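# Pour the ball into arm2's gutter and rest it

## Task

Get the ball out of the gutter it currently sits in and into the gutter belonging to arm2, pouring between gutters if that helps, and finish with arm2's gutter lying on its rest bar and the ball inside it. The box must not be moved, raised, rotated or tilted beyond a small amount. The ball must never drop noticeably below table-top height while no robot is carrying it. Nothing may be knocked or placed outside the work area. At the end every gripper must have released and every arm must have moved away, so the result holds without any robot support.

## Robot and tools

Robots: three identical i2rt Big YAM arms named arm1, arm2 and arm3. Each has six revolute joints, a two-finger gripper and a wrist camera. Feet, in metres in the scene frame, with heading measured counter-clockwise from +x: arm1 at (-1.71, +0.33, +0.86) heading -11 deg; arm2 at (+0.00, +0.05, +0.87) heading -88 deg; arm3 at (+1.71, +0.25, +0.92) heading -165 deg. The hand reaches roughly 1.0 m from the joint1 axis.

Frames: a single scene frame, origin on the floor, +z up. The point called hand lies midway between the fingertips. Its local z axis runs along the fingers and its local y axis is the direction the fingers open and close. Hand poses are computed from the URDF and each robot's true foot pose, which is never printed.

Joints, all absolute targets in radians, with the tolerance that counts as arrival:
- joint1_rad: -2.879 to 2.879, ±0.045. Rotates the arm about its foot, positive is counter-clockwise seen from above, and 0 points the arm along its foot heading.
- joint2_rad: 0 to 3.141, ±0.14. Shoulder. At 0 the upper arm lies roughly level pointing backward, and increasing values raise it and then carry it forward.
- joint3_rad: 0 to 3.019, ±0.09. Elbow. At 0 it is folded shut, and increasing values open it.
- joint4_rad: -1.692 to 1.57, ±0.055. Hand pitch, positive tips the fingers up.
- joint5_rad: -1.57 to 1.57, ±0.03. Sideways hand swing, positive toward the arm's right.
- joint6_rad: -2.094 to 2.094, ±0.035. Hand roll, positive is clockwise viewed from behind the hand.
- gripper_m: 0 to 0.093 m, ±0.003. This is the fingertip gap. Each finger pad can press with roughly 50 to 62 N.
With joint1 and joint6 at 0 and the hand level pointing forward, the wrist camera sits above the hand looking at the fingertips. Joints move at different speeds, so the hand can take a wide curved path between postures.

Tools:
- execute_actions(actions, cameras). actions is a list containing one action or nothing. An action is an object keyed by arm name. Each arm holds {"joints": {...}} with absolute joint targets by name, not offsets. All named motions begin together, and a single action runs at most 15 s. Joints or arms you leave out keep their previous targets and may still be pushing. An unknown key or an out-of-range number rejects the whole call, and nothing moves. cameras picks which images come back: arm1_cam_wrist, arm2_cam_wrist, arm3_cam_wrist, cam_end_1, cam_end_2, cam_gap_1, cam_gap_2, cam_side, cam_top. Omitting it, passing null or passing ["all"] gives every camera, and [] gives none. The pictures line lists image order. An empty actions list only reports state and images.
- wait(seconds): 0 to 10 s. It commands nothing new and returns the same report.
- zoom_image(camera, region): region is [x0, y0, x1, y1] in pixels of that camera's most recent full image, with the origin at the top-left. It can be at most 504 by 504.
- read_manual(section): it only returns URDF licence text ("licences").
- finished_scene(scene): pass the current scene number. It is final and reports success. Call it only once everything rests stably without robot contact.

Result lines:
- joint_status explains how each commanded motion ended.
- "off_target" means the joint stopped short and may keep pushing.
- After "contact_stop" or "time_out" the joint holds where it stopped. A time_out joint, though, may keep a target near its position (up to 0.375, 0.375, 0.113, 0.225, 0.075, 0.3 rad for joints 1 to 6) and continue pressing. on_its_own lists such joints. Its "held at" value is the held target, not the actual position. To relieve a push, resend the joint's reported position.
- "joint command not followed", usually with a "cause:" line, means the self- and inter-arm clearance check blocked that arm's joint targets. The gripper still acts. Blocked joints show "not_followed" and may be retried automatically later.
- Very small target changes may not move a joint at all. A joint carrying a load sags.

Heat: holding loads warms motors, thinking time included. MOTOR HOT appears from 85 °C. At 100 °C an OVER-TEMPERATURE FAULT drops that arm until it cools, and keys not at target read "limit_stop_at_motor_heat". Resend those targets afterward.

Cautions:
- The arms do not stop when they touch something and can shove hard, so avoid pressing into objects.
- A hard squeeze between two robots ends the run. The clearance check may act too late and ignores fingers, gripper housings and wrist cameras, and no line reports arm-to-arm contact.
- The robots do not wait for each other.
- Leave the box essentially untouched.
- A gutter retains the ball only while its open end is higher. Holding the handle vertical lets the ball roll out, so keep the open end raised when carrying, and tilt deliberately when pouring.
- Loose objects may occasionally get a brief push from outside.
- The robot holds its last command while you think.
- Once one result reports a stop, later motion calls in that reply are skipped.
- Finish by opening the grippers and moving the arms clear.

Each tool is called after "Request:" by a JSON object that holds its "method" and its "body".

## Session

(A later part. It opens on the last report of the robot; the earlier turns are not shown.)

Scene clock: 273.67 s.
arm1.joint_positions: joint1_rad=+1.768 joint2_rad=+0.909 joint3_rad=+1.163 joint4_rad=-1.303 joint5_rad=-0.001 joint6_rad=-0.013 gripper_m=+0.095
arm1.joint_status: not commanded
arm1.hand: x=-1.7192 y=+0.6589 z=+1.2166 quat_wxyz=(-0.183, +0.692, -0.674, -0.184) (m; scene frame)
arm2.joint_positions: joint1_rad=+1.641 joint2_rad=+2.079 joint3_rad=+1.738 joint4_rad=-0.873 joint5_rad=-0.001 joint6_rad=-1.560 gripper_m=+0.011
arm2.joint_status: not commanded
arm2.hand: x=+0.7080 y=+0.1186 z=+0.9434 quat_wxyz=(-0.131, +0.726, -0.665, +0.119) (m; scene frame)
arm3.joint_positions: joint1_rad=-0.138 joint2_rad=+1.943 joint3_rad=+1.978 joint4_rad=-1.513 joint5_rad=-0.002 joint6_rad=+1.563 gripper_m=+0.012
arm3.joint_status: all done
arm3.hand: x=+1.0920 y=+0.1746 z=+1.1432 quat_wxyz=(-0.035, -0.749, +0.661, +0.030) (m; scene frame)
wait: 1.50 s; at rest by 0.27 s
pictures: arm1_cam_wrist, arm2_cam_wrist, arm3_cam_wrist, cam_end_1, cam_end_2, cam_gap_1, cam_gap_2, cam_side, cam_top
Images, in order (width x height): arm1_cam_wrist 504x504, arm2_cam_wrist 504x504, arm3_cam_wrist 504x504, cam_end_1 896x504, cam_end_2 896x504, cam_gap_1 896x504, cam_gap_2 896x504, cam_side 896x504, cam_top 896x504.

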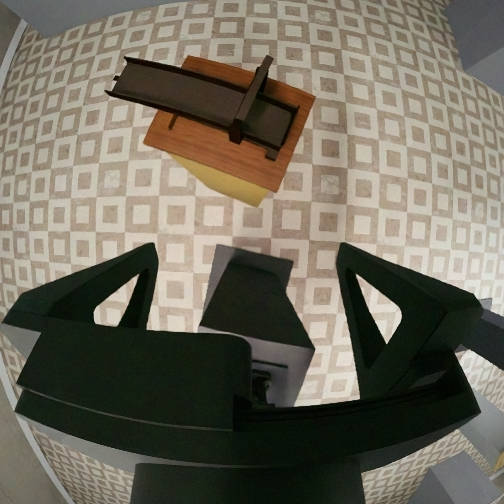

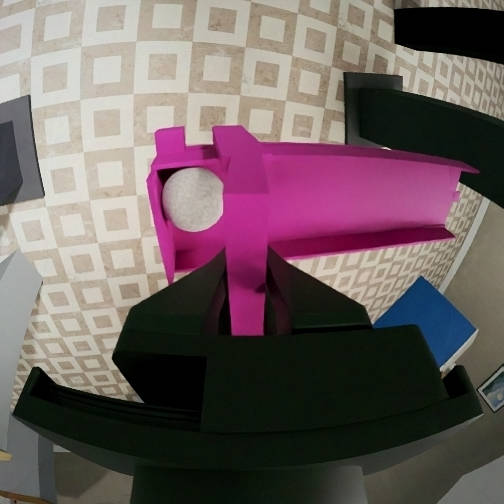

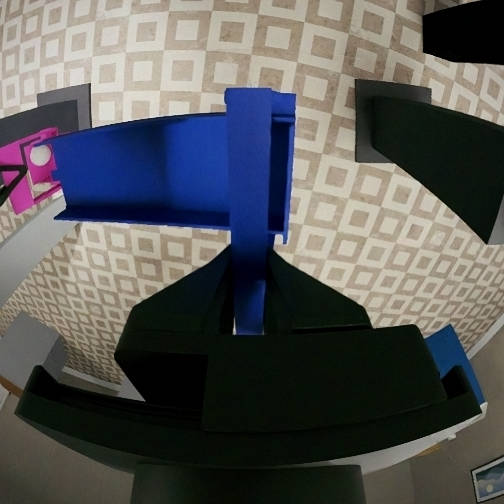

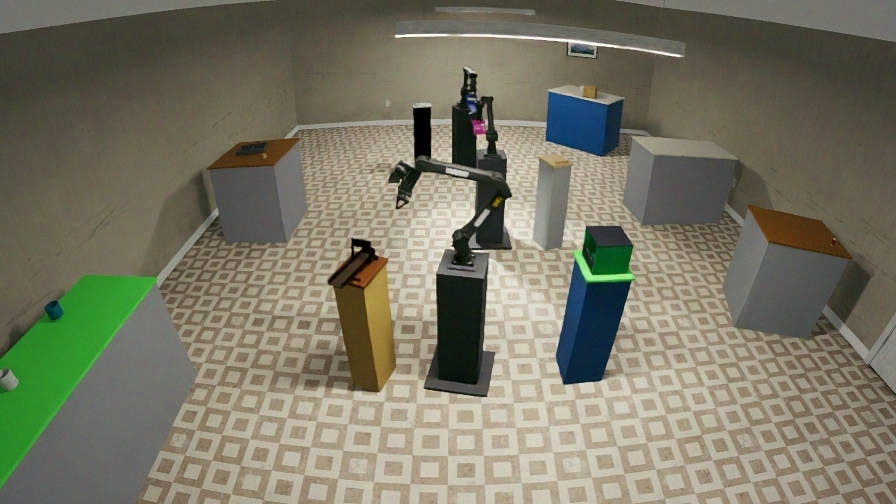

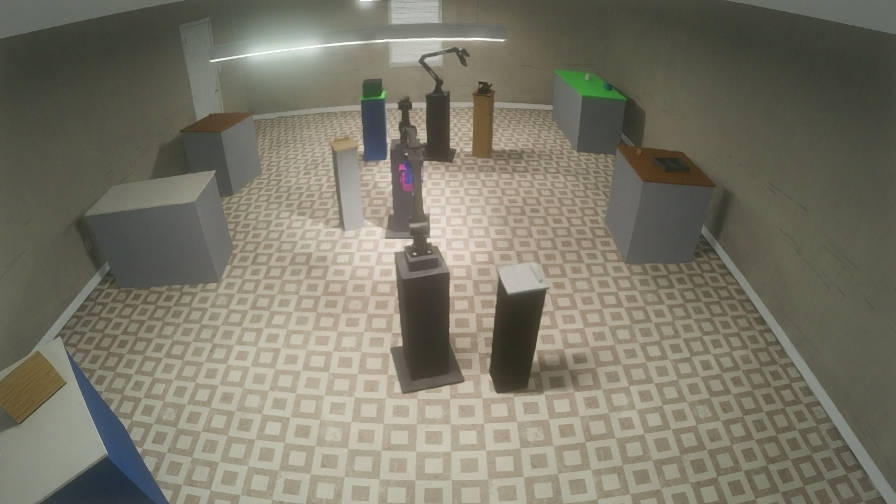

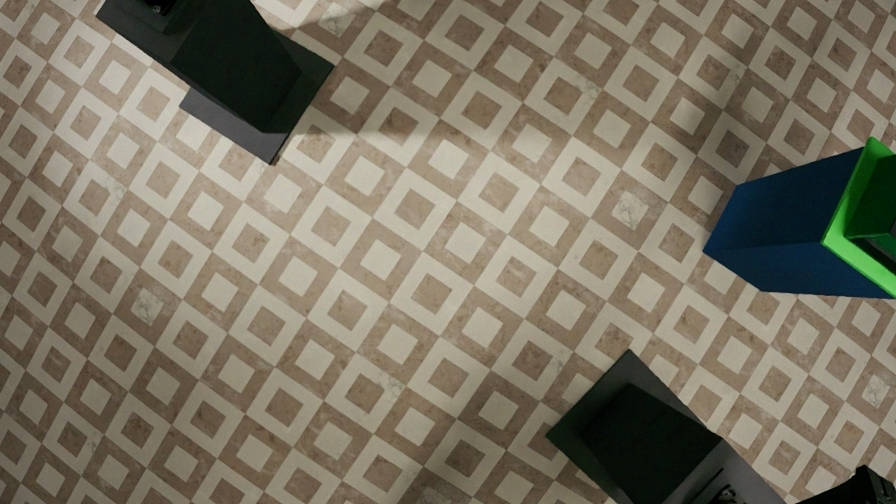

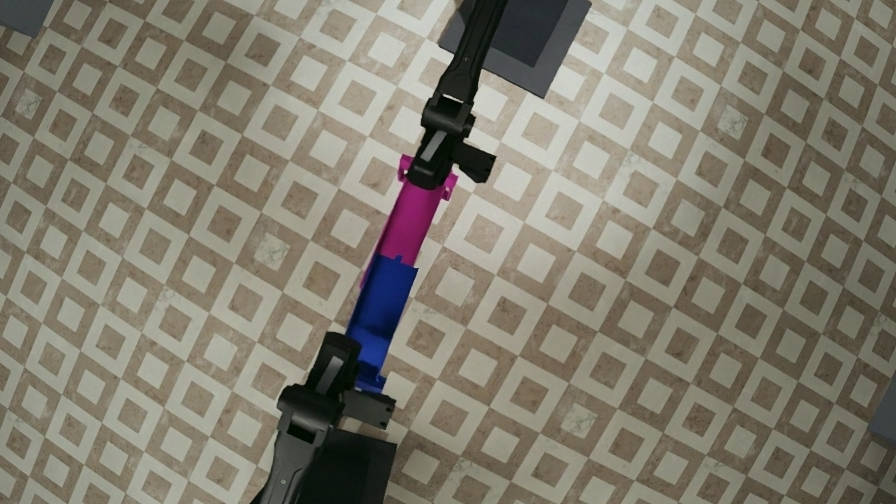

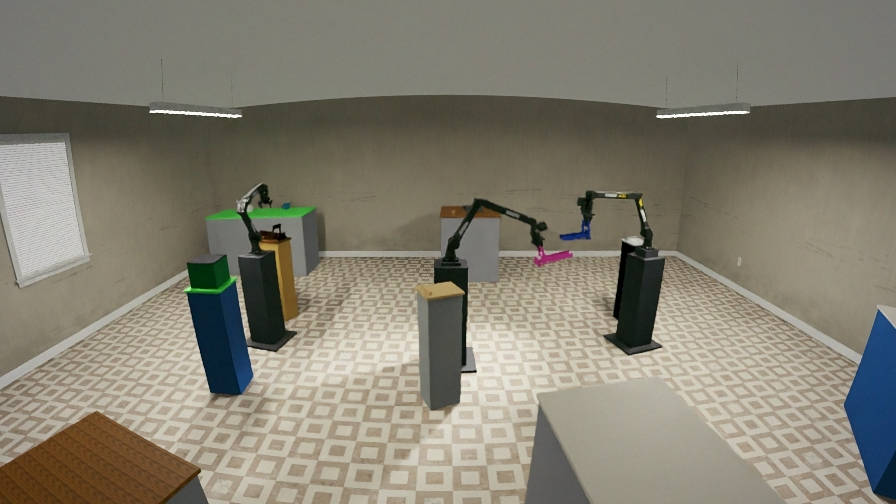

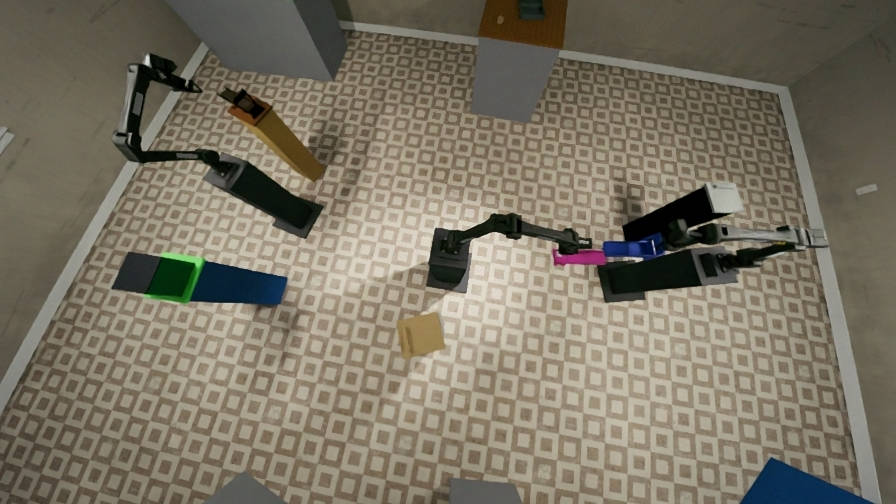

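Request:
{"method": "execute_actions", "body": {"actions": [{"arm3":{"joints":{"joint2_rad":1.45,"joint3_rad":1.5,"joint4_rad":-1.3}}}], "cameras": []}}

Request:
{"method": "execute_actions", "body": {"actions": [{"arm2":{"joints":{"joint2_rad":1.7,"joint3_rad":1.75,"joint4_rad":-1.2}},"arm3":{"joints":{"joint1_rad":-2.165,"joint5_rad":-0.1,"joint6_rad":1.155}}}], "cameras": []}}

Request:
{"method": "execute_actions", "body": {"actions": [{"arm2":{"joints":{"joint1_rad":0.8}},"arm3":{"joints":{"joint2_rad":1.54,"joint3_rad":1.3,"joint4_rad":-1.05}}}], "cameras": []}}

Request:
{"method": "execute_actions", "body": {"actions": [{"arm2":{"joints":{"joint1_rad":0.01,"joint5_rad":0.15,"joint6_rad":-0.95}}}], "cameras": ["arm2_cam_wrist","arm3_cam_wrist","cam_side","cam_end_2"]}}

Scene clock: 307.57 s.
arm1.joint_positions: joint1_rad=+1.768 joint2_rad=+0.909 joint3_rad=+1.163 joint4_rad=-1.303 joint5_rad=-0.001 joint6_rad=-0.013 gripper_m=+0.095
arm1.joint_status: not commanded
arm1.hand: x=-1.7192 y=+0.6589 z=+1.2166 quat_wxyz=(-0.183, +0.692, -0.674, -0.184) (m; scene frame)
arm2.joint_positions: joint1_rad=+1.641 joint2_rad=+2.079 joint3_rad=+1.738 joint4_rad=-0.873 joint5_rad=-0.001 joint6_rad=-1.560 gripper_m=+0.011
arm2.joint_status: not commanded
arm2.hand: x=+0.7080 y=+0.1186 z=+0.9434 quat_wxyz=(-0.131, +0.726, -0.665, +0.119) (m; scene frame)
arm3.joint_positions: joint1_rad=-0.138 joint2_rad=+1.451 joint3_rad=+1.490 joint4_rad=-1.321 joint5_rad=-0.002 joint6_rad=+1.563 gripper_m=+0.012
arm3.joint_status: all done
arm3.hand: x=+1.2224 y=+0.1901 z=+1.2103 quat_wxyz=(-0.108, -0.742, +0.654, +0.095) (m; scene frame)
pictures: none
No camera images: the call's "cameras" was empty. Leave "cameras" out to get every camera's image.

Scene clock: 309.63 s.
arm1.joint_positions: joint1_rad=+1.768 joint2_rad=+0.909 joint3_rad=+1.163 joint4_rad=-1.303 joint5_rad=-0.001 joint6_rad=-0.013 gripper_m=+0.095
arm1.joint_status: not commanded
arm1.hand: x=-1.7192 y=+0.6589 z=+1.2166 quat_wxyz=(-0.183, +0.692, -0.674, -0.184) (m; scene frame)
arm2.joint_positions: joint1_rad=+1.641 joint2_rad=+1.724 joint3_rad=+1.719 joint4_rad=-1.194 joint5_rad=-0.001 joint6_rad=-1.560 gripper_m=+0.011
arm2.joint_status: all done
arm2.hand: x=+0.6154 y=+0.1103 z=+1.1368 quat_wxyz=(-0.136, +0.724, -0.664, +0.124) (m; scene frame)
arm3.joint_positions: joint1_rad=-2.171 joint2_rad=+1.458 joint3_rad=+1.490 joint4_rad=-1.307 joint5_rad=-0.097 joint6_rad=+1.167 gripper_m=+0.012
arm3.joint_status: all done
arm3.hand: x=+1.8680 y=+0.7245 z=+1.2086 quat_wxyz=(+0.009, -0.037, +0.987, +0.155) (m; scene frame)
pictures: none
No camera images: the call's "cameras" was empty. Leave "cameras" out to get every camera's image.

Scene clock: 311.27 s.
arm1.joint_positions: joint1_rad=+1.768 joint2_rad=+0.909 joint3_rad=+1.163 joint4_rad=-1.303 joint5_rad=-0.001 joint6_rad=-0.013 gripper_m=+0.095
arm1.joint_status: not commanded
arm1.hand: x=-1.7192 y=+0.6589 z=+1.2166 quat_wxyz=(-0.183, +0.692, -0.674, -0.184) (m; scene frame)
arm2.joint_positions: joint1_rad=+0.795 joint2_rad=+1.724 joint3_rad=+1.719 joint4_rad=-1.194 joint5_rad=+0.002 joint6_rad=-1.561 gripper_m=+0.011
arm2.joint_status: all done
arm2.hand: x=+0.4524 y=-0.3704 z=+1.1386 quat_wxyz=(-0.073, +0.388, -0.903, +0.171) (m; scene frame)
arm3.joint_positions: joint1_rad=-2.171 joint2_rad=+1.562 joint3_rad=+1.274 joint4_rad=-1.069 joint5_rad=-0.098 joint6_rad=+1.166 gripper_m=+0.012
arm3.joint_status: all done
arm3.hand: x=+1.8697 y=+0.7291 z=+1.0778 quat_wxyz=(-0.006, -0.035, +0.992, +0.117) (m; scene frame)
pictures: none
No camera images: the call's "cameras" was empty. Leave "cameras" out to get every camera's image.

Scene clock: 312.90 s.
arm1.joint_positions: joint1_rad=+1.768 joint2_rad=+0.909 joint3_rad=+1.163 joint4_rad=-1.303 joint5_rad=-0.001 joint6_rad=-0.013 gripper_m=+0.095
arm1.joint_status: not commanded
arm1.hand: x=-1.7192 y=+0.6589 z=+1.2166 quat_wxyz=(-0.183, +0.692, -0.674, -0.184) (m; scene frame)
arm2.joint_positions: joint1_rad=+0.006 joint2_rad=+1.724 joint3_rad=+1.719 joint4_rad=-1.194 joint5_rad=+0.149 joint6_rad=-0.964 gripper_m=+0.011
arm2.joint_status: all done
arm2.hand: x=-0.0053 y=-0.5668 z=+1.1414 quat_wxyz=(+0.011, -0.290, -0.936, +0.199) (m; scene frame)
arm3.joint_positions: joint1_rad=-2.171 joint2_rad=+1.562 joint3_rad=+1.274 joint4_rad=-1.069 joint5_rad=-0.098 joint6_rad=+1.166 gripper_m=+0.012
arm3.joint_status: not commanded
arm3.hand: x=+1.8697 y=+0.7291 z=+1.0778 quat_wxyz=(-0.006, -0.035, +0.992, +0.117) (m; scene frame)
pictures: arm2_cam_wrist, arm3_cam_wrist, cam_end_2, cam_side
Images, in order (width x height): arm2_cam_wrist 504x504, arm3_cam_wrist 504x504, cam_end_2 896x504, cam_side 896x504.

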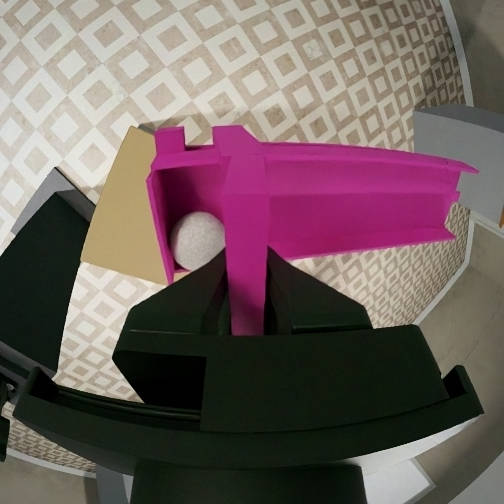

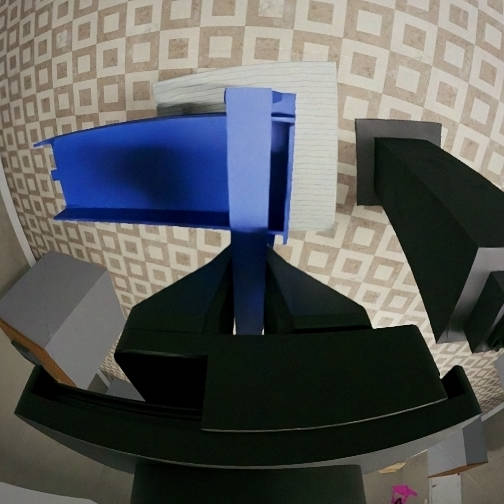

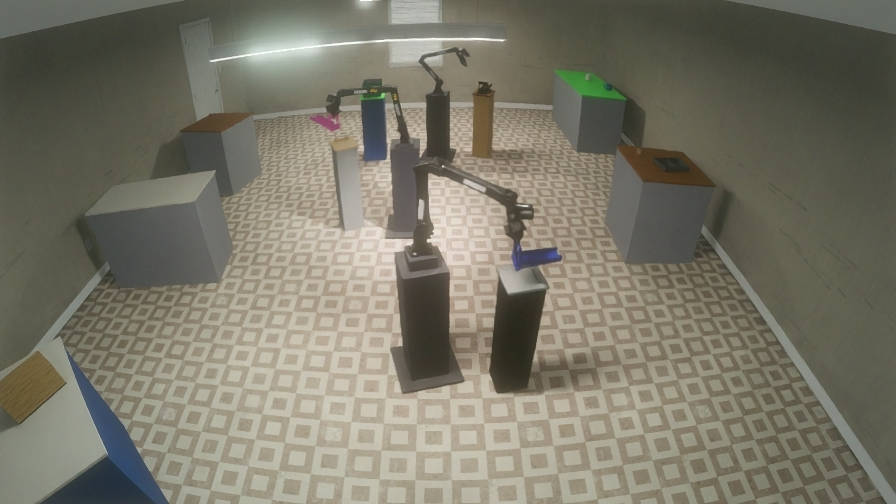

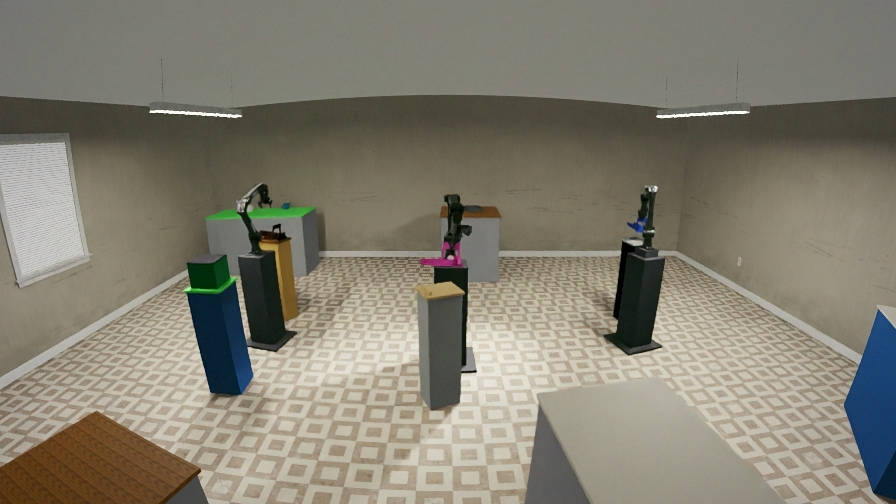

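Request:
{"method": "execute_actions", "body": {"actions": [{"arm2":{"joints":{"joint5_rad":0.3,"joint6_rad":-0.25}},"arm3":{"joints":{"joint2_rad":1.545,"joint3_rad":1.0,"joint4_rad":-0.76}}}], "cameras": []}}

Request:
{"method": "execute_actions", "body": {"actions": [{"arm2":{"joints":{"joint2_rad":1.75,"joint3_rad":1.66,"joint4_rad":-1.36}}}], "cameras": ["arm2_cam_wrist","arm3_cam_wrist","cam_side","cam_end_2"]}}

Request:
{"method": "zoom_image", "body": {"camera": "cam_end_2", "region": [440, 160, 620, 320]}}

Request:
{"method": "zoom_image", "body": {"camera": "cam_side", "region": [380, 190, 520, 320]}}

Scene clock: 325.27 s.
arm1.joint_positions: joint1_rad=+1.768 joint2_rad=+0.909 joint3_rad=+1.163 joint4_rad=-1.303 joint5_rad=-0.001 joint6_rad=-0.013 gripper_m=+0.095
arm1.joint_status: not commanded
arm1.hand: x=-1.7192 y=+0.6589 z=+1.2166 quat_wxyz=(-0.183, +0.692, -0.674, -0.184) (m; scene frame)
arm2.joint_positions: joint1_rad=+0.006 joint2_rad=+1.724 joint3_rad=+1.719 joint4_rad=-1.194 joint5_rad=+0.291 joint6_rad=-0.263 gripper_m=+0.011
arm2.joint_status: all done
arm2.hand: x=-0.0291 y=-0.5657 z=+1.1463 quat_wxyz=(-0.003, -0.600, -0.765, +0.233) (m; scene frame)
arm3.joint_positions: joint1_rad=-2.171 joint2_rad=+1.559 joint3_rad=+0.983 joint4_rad=-0.779 joint5_rad=-0.098 joint6_rad=+1.166 gripper_m=+0.012
arm3.joint_status: all done
arm3.hand: x=+1.8539 y=+0.6848 z=+0.9788 quat_wxyz=(-0.006, -0.036, +0.992, +0.118) (m; scene frame)
pictures: none
No camera images: the call's "cameras" was empty. Leave "cameras" out to get every camera's image.

Scene clock: 326.27 s.
arm1.joint_positions: joint1_rad=+1.768 joint2_rad=+0.909 joint3_rad=+1.163 joint4_rad=-1.303 joint5_rad=-0.001 joint6_rad=-0.013 gripper_m=+0.095
arm1.joint_status: not commanded
arm1.hand: x=-1.7192 y=+0.6589 z=+1.2166 quat_wxyz=(-0.183, +0.692, -0.674, -0.184) (m; scene frame)
arm2.joint_positions: joint1_rad=+0.006 joint2_rad=+1.772 joint3_rad=+1.641 joint4_rad=-1.349 joint5_rad=+0.291 joint6_rad=-0.262 gripper_m=+0.011
arm2.joint_status: all done
arm2.hand: x=-0.0310 y=-0.5151 z=+1.0767 quat_wxyz=(+0.085, -0.594, -0.790, +0.127) (m; scene frame)
arm3.joint_positions: joint1_rad=-2.171 joint2_rad=+1.559 joint3_rad=+0.983 joint4_rad=-0.779 joint5_rad=-0.098 joint6_rad=+1.166 gripper_m=+0.012
arm3.joint_status: not commanded
arm3.hand: x=+1.8539 y=+0.6848 z=+0.9788 quat_wxyz=(-0.006, -0.036, +0.992, +0.118) (m; scene frame)
pictures: arm2_cam_wrist, arm3_cam_wrist, cam_end_2, cam_side
Images, in order (width x height): arm2_cam_wrist 504x504, arm3_cam_wrist 504x504, cam_end_2 896x504, cam_side 896x504.

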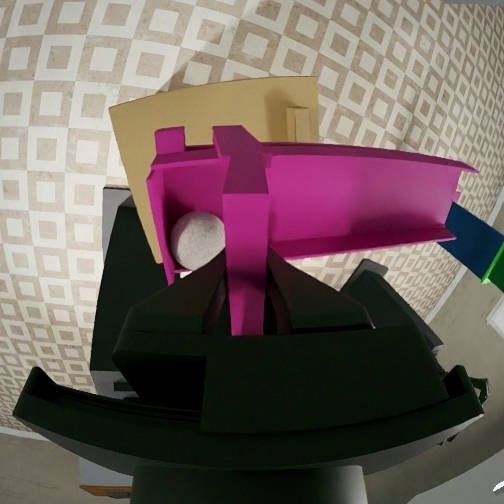

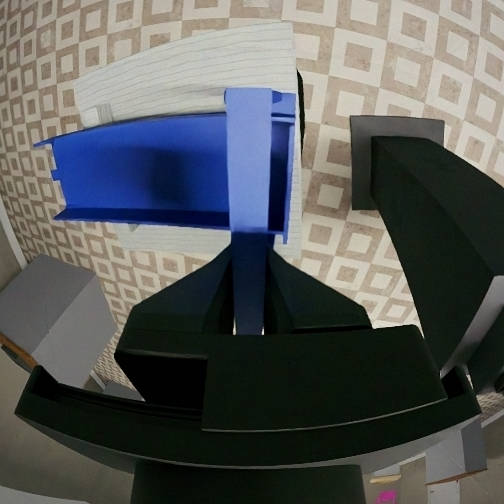

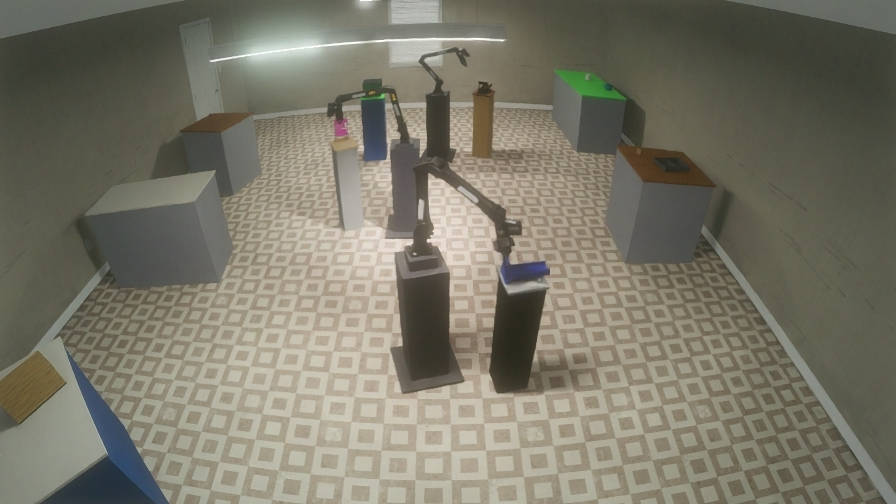

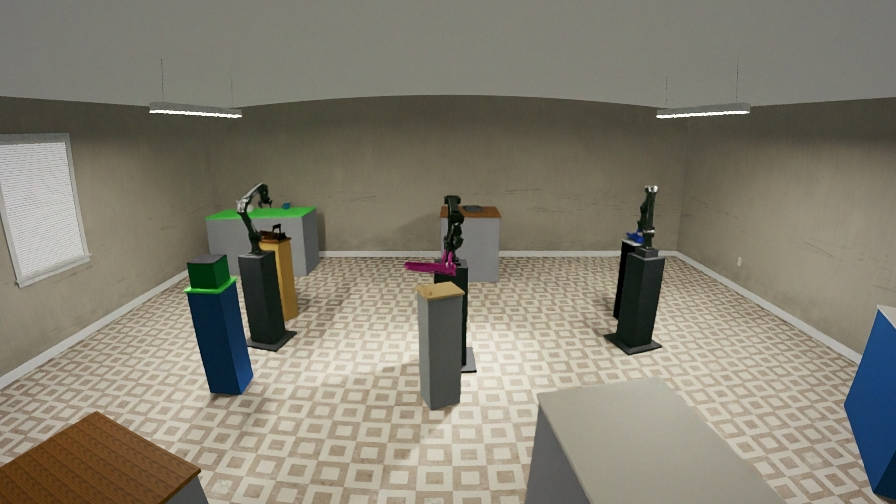

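Region (440, 160, 620, 320) of cam_end_2's 896x504 image, scaled by 2.800, with more detail than that image has.

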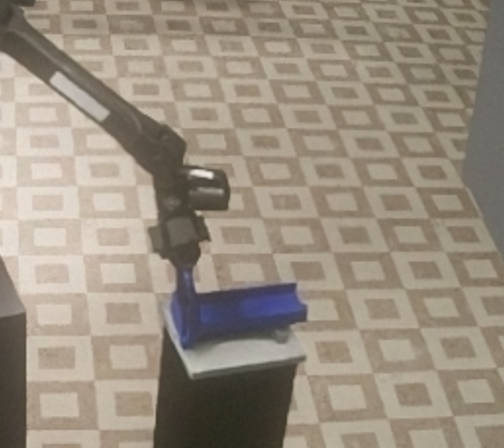

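Region (380, 190, 520, 320) of cam_side's 896x504 image, scaled by 3.600, with more detail than that image has; it fills the top 468 rows of this view, and the rest is white.

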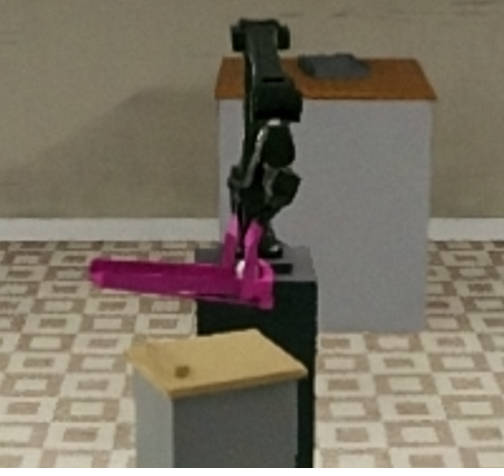

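Request:
{"method": "execute_actions", "body": {"actions": [{"arm2":{"joints":{"joint3_rad":1.41,"joint4_rad":-1.11}},"arm3":{"joints":{"gripper_m":0.09}}}], "cameras": ["arm2_cam_wrist","cam_side"]}}

Request:
{"method": "zoom_image", "body": {"camera": "cam_side", "region": [380, 190, 520, 320]}}

Scene clock: 334.80 s.
arm1.joint_positions: joint1_rad=+1.768 joint2_rad=+0.909 joint3_rad=+1.163 joint4_rad=-1.303 joint5_rad=-0.001 joint6_rad=-0.013 gripper_m=+0.095
arm1.joint_status: not commanded
arm1.hand: x=-1.7192 y=+0.6589 z=+1.2166 quat_wxyz=(-0.183, +0.692, -0.674, -0.184) (m; scene frame)
arm2.joint_positions: joint1_rad=+0.006 joint2_rad=+1.769 joint3_rad=+1.390 joint4_rad=-1.127 joint5_rad=+0.292 joint6_rad=-0.262 gripper_m=+0.011
arm2.joint_status: all done
arm2.hand: x=-0.0322 y=-0.4844 z=+0.9854 quat_wxyz=(+0.093, -0.593, -0.791, +0.117) (m; scene frame)
arm3.joint_positions: joint1_rad=-2.171 joint2_rad=+1.559 joint3_rad=+0.983 joint4_rad=-0.775 joint5_rad=-0.098 joint6_rad=+1.166 gripper_m=+0.090
arm3.joint_status: all done
arm3.hand: x=+1.8543 y=+0.6859 z=+0.9790 quat_wxyz=(-0.005, -0.036, +0.992, +0.120) (m; scene frame)
pictures: arm2_cam_wrist, cam_side
Images, in order (width x height): arm2_cam_wrist 504x504, cam_side 896x504.

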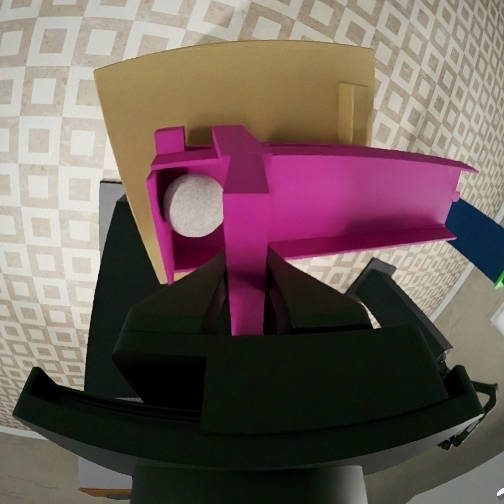

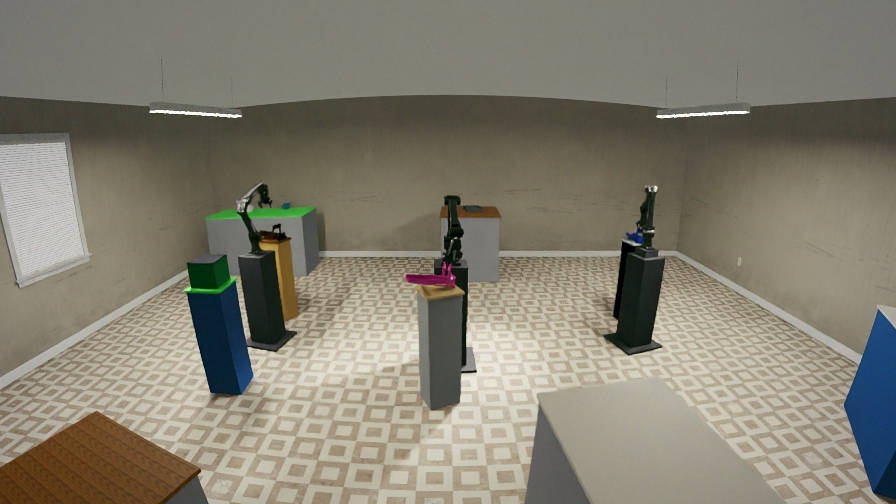

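Region (380, 190, 520, 320) of cam_side's 896x504 image, scaled by 3.600, with more detail than that image has; it fills the top 468 rows of this view, and the rest is white.

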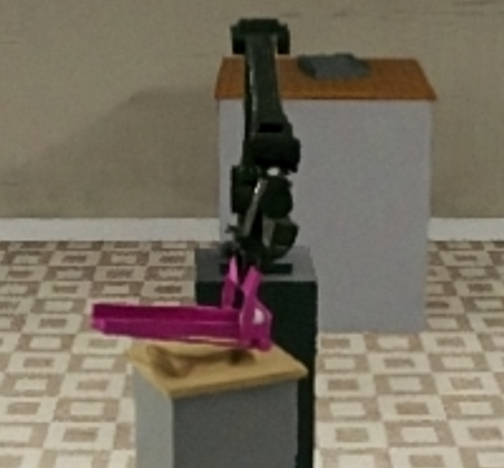

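Request:
{"method": "execute_actions", "body": {"actions": [{"arm2":{"joints":{"joint2_rad":1.835,"joint3_rad":1.52,"joint4_rad":-1.13}},"arm3":{"joints":{"joint3_rad":1.35,"joint4_rad":-1.1}}}], "cameras": ["arm2_cam_wrist","cam_side","cam_end_2"]}}

Request:
{"method": "zoom_image", "body": {"camera": "cam_side", "region": [380, 190, 520, 320]}}

Scene clock: 343.10 s.
arm1.joint_positions: joint1_rad=+1.768 joint2_rad=+0.909 joint3_rad=+1.163 joint4_rad=-1.303 joint5_rad=-0.001 joint6_rad=-0.013 gripper_m=+0.095
arm1.joint_status: not commanded
arm1.hand: x=-1.7192 y=+0.6589 z=+1.2166 quat_wxyz=(-0.183, +0.692, -0.674, -0.184) (m; scene frame)
arm2.joint_positions: joint1_rad=+0.007 joint2_rad=+1.837 joint3_rad=+1.455 joint4_rad=-1.128 joint5_rad=+0.295 joint6_rad=-0.262 gripper_m=+0.011
arm2.joint_status: all done
arm2.hand: x=-0.0318 y=-0.5070 z=+0.9742 quat_wxyz=(+0.095, -0.592, -0.791, +0.117) (m; scene frame)
arm3.joint_positions: joint1_rad=-2.171 joint2_rad=+1.547 joint3_rad=+1.312 joint4_rad=-1.089 joint5_rad=-0.098 joint6_rad=+1.166 gripper_m=+0.090
arm3.joint_status: all done
arm3.hand: x=+1.8722 y=+0.7360 z=+1.1005 quat_wxyz=(+0.000, -0.036, +0.991, +0.132) (m; scene frame)
pictures: arm2_cam_wrist, cam_end_2, cam_side
Images, in order (width x height): arm2_cam_wrist 504x504, cam_end_2 896x504, cam_side 896x504.

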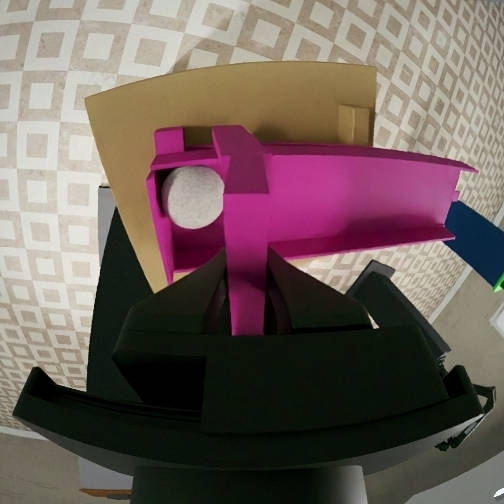

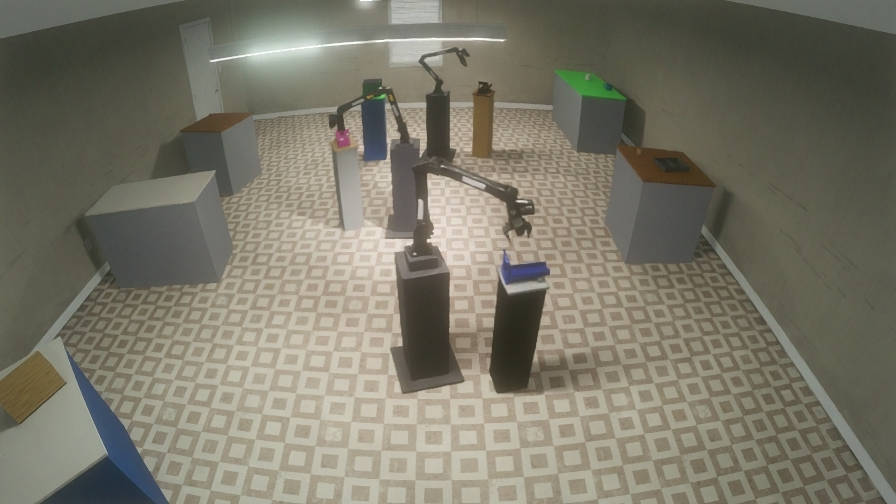

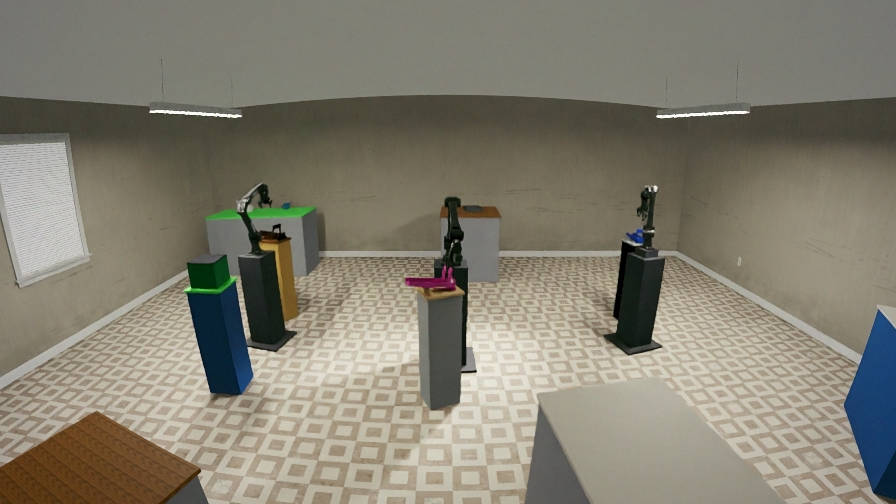

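Region (380, 190, 520, 320) of cam_side's 896x504 image, scaled by 3.600, with more detail than that image has; it fills the top 468 rows of this view, and the rest is white.

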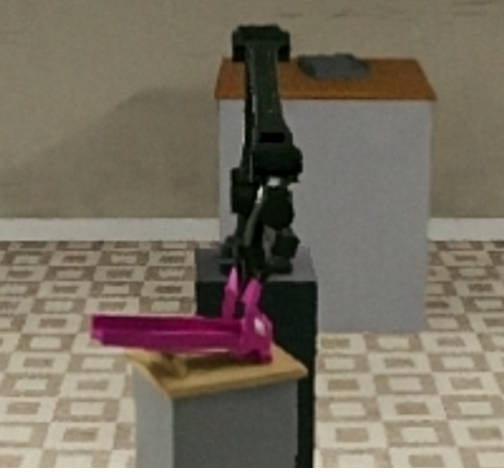

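Request:
{"method": "execute_actions", "body": {"actions": [{"arm2":{"joints":{"gripper_m":0.09}}}], "cameras": []}}

Request:
{"method": "execute_actions", "body": {"actions": [{"arm2":{"joints":{"joint3_rad":1.9,"joint4_rad":-1.5}}}], "cameras": ["arm2_cam_wrist","cam_side"]}}

Request:
{"method": "zoom_image", "body": {"camera": "cam_side", "region": [380, 190, 520, 320]}}

Scene clock: 350.53 s.
arm1.joint_positions: joint1_rad=+1.768 joint2_rad=+0.909 joint3_rad=+1.163 joint4_rad=-1.303 joint5_rad=-0.001 joint6_rad=-0.013 gripper_m=+0.095
arm1.joint_status: not commanded
arm1.hand: x=-1.7192 y=+0.6589 z=+1.2166 quat_wxyz=(-0.183, +0.692, -0.674, -0.184) (m; scene frame)
arm2.joint_positions: joint1_rad=+0.007 joint2_rad=+1.837 joint3_rad=+1.460 joint4_rad=-1.128 joint5_rad=+0.297 joint6_rad=-0.262 gripper_m=+0.090
arm2.joint_status: all done
arm2.hand: x=-0.0321 y=-0.5086 z=+0.9759 quat_wxyz=(+0.095, -0.592, -0.791, +0.119) (m; scene frame)
arm3.joint_positions: joint1_rad=-2.171 joint2_rad=+1.547 joint3_rad=+1.312 joint4_rad=-1.089 joint5_rad=-0.098 joint6_rad=+1.166 gripper_m=+0.090
arm3.joint_status: not commanded
arm3.hand: x=+1.8722 y=+0.7360 z=+1.1005 quat_wxyz=(+0.000, -0.036, +0.991, +0.132) (m; scene frame)
pictures: none
No camera images: the call's "cameras" was empty. Leave "cameras" out to get every camera's image.

Scene clock: 351.70 s.
arm1.joint_positions: joint1_rad=+1.768 joint2_rad=+0.909 joint3_rad=+1.163 joint4_rad=-1.303 joint5_rad=-0.001 joint6_rad=-0.013 gripper_m=+0.095
arm1.joint_status: not commanded
arm1.hand: x=-1.7192 y=+0.6589 z=+1.2166 quat_wxyz=(-0.183, +0.692, -0.674, -0.184) (m; scene frame)
arm2.joint_positions: joint1_rad=+0.007 joint2_rad=+1.836 joint3_rad=+1.852 joint4_rad=-1.486 joint5_rad=+0.297 joint6_rad=-0.262 gripper_m=+0.090
arm2.joint_status: all done
arm2.hand: x=-0.0308 y=-0.5430 z=+1.1239 quat_wxyz=(+0.084, -0.594, -0.789, +0.133) (m; scene frame)
arm3.joint_positions: joint1_rad=-2.171 joint2_rad=+1.547 joint3_rad=+1.312 joint4_rad=-1.089 joint5_rad=-0.098 joint6_rad=+1.166 gripper_m=+0.090
arm3.joint_status: not commanded
arm3.hand: x=+1.8722 y=+0.7360 z=+1.1005 quat_wxyz=(+0.000, -0.036, +0.991, +0.132) (m; scene frame)
pictures: arm2_cam_wrist, cam_side
Images, in order (width x height): arm2_cam_wrist 504x504, cam_side 896x504.

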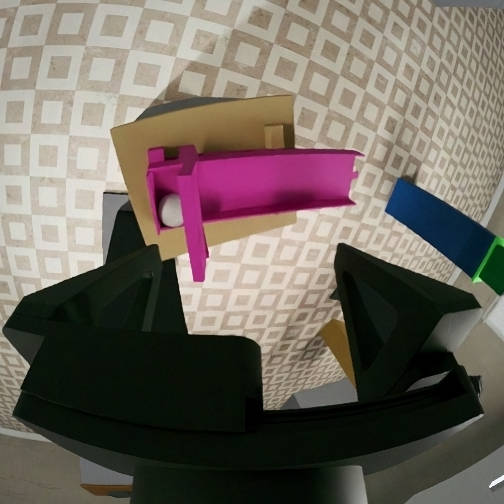

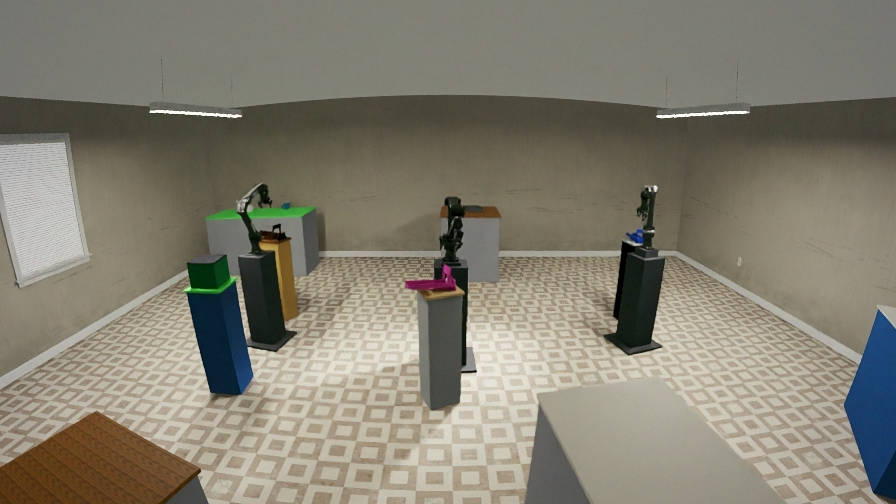

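Region (380, 190, 520, 320) of cam_side's 896x504 image, scaled by 3.600, with more detail than that image has; it fills the top 468 rows of this view, and the rest is white.

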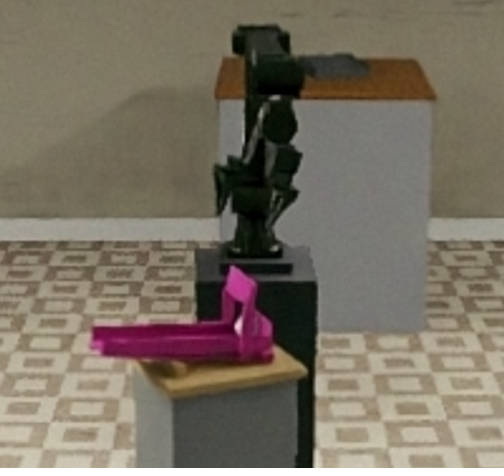

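On the bar with the ball in it.

Request:
{"method": "finished_scene", "body": {"scene": 1}}

The scene is finished: the task was done.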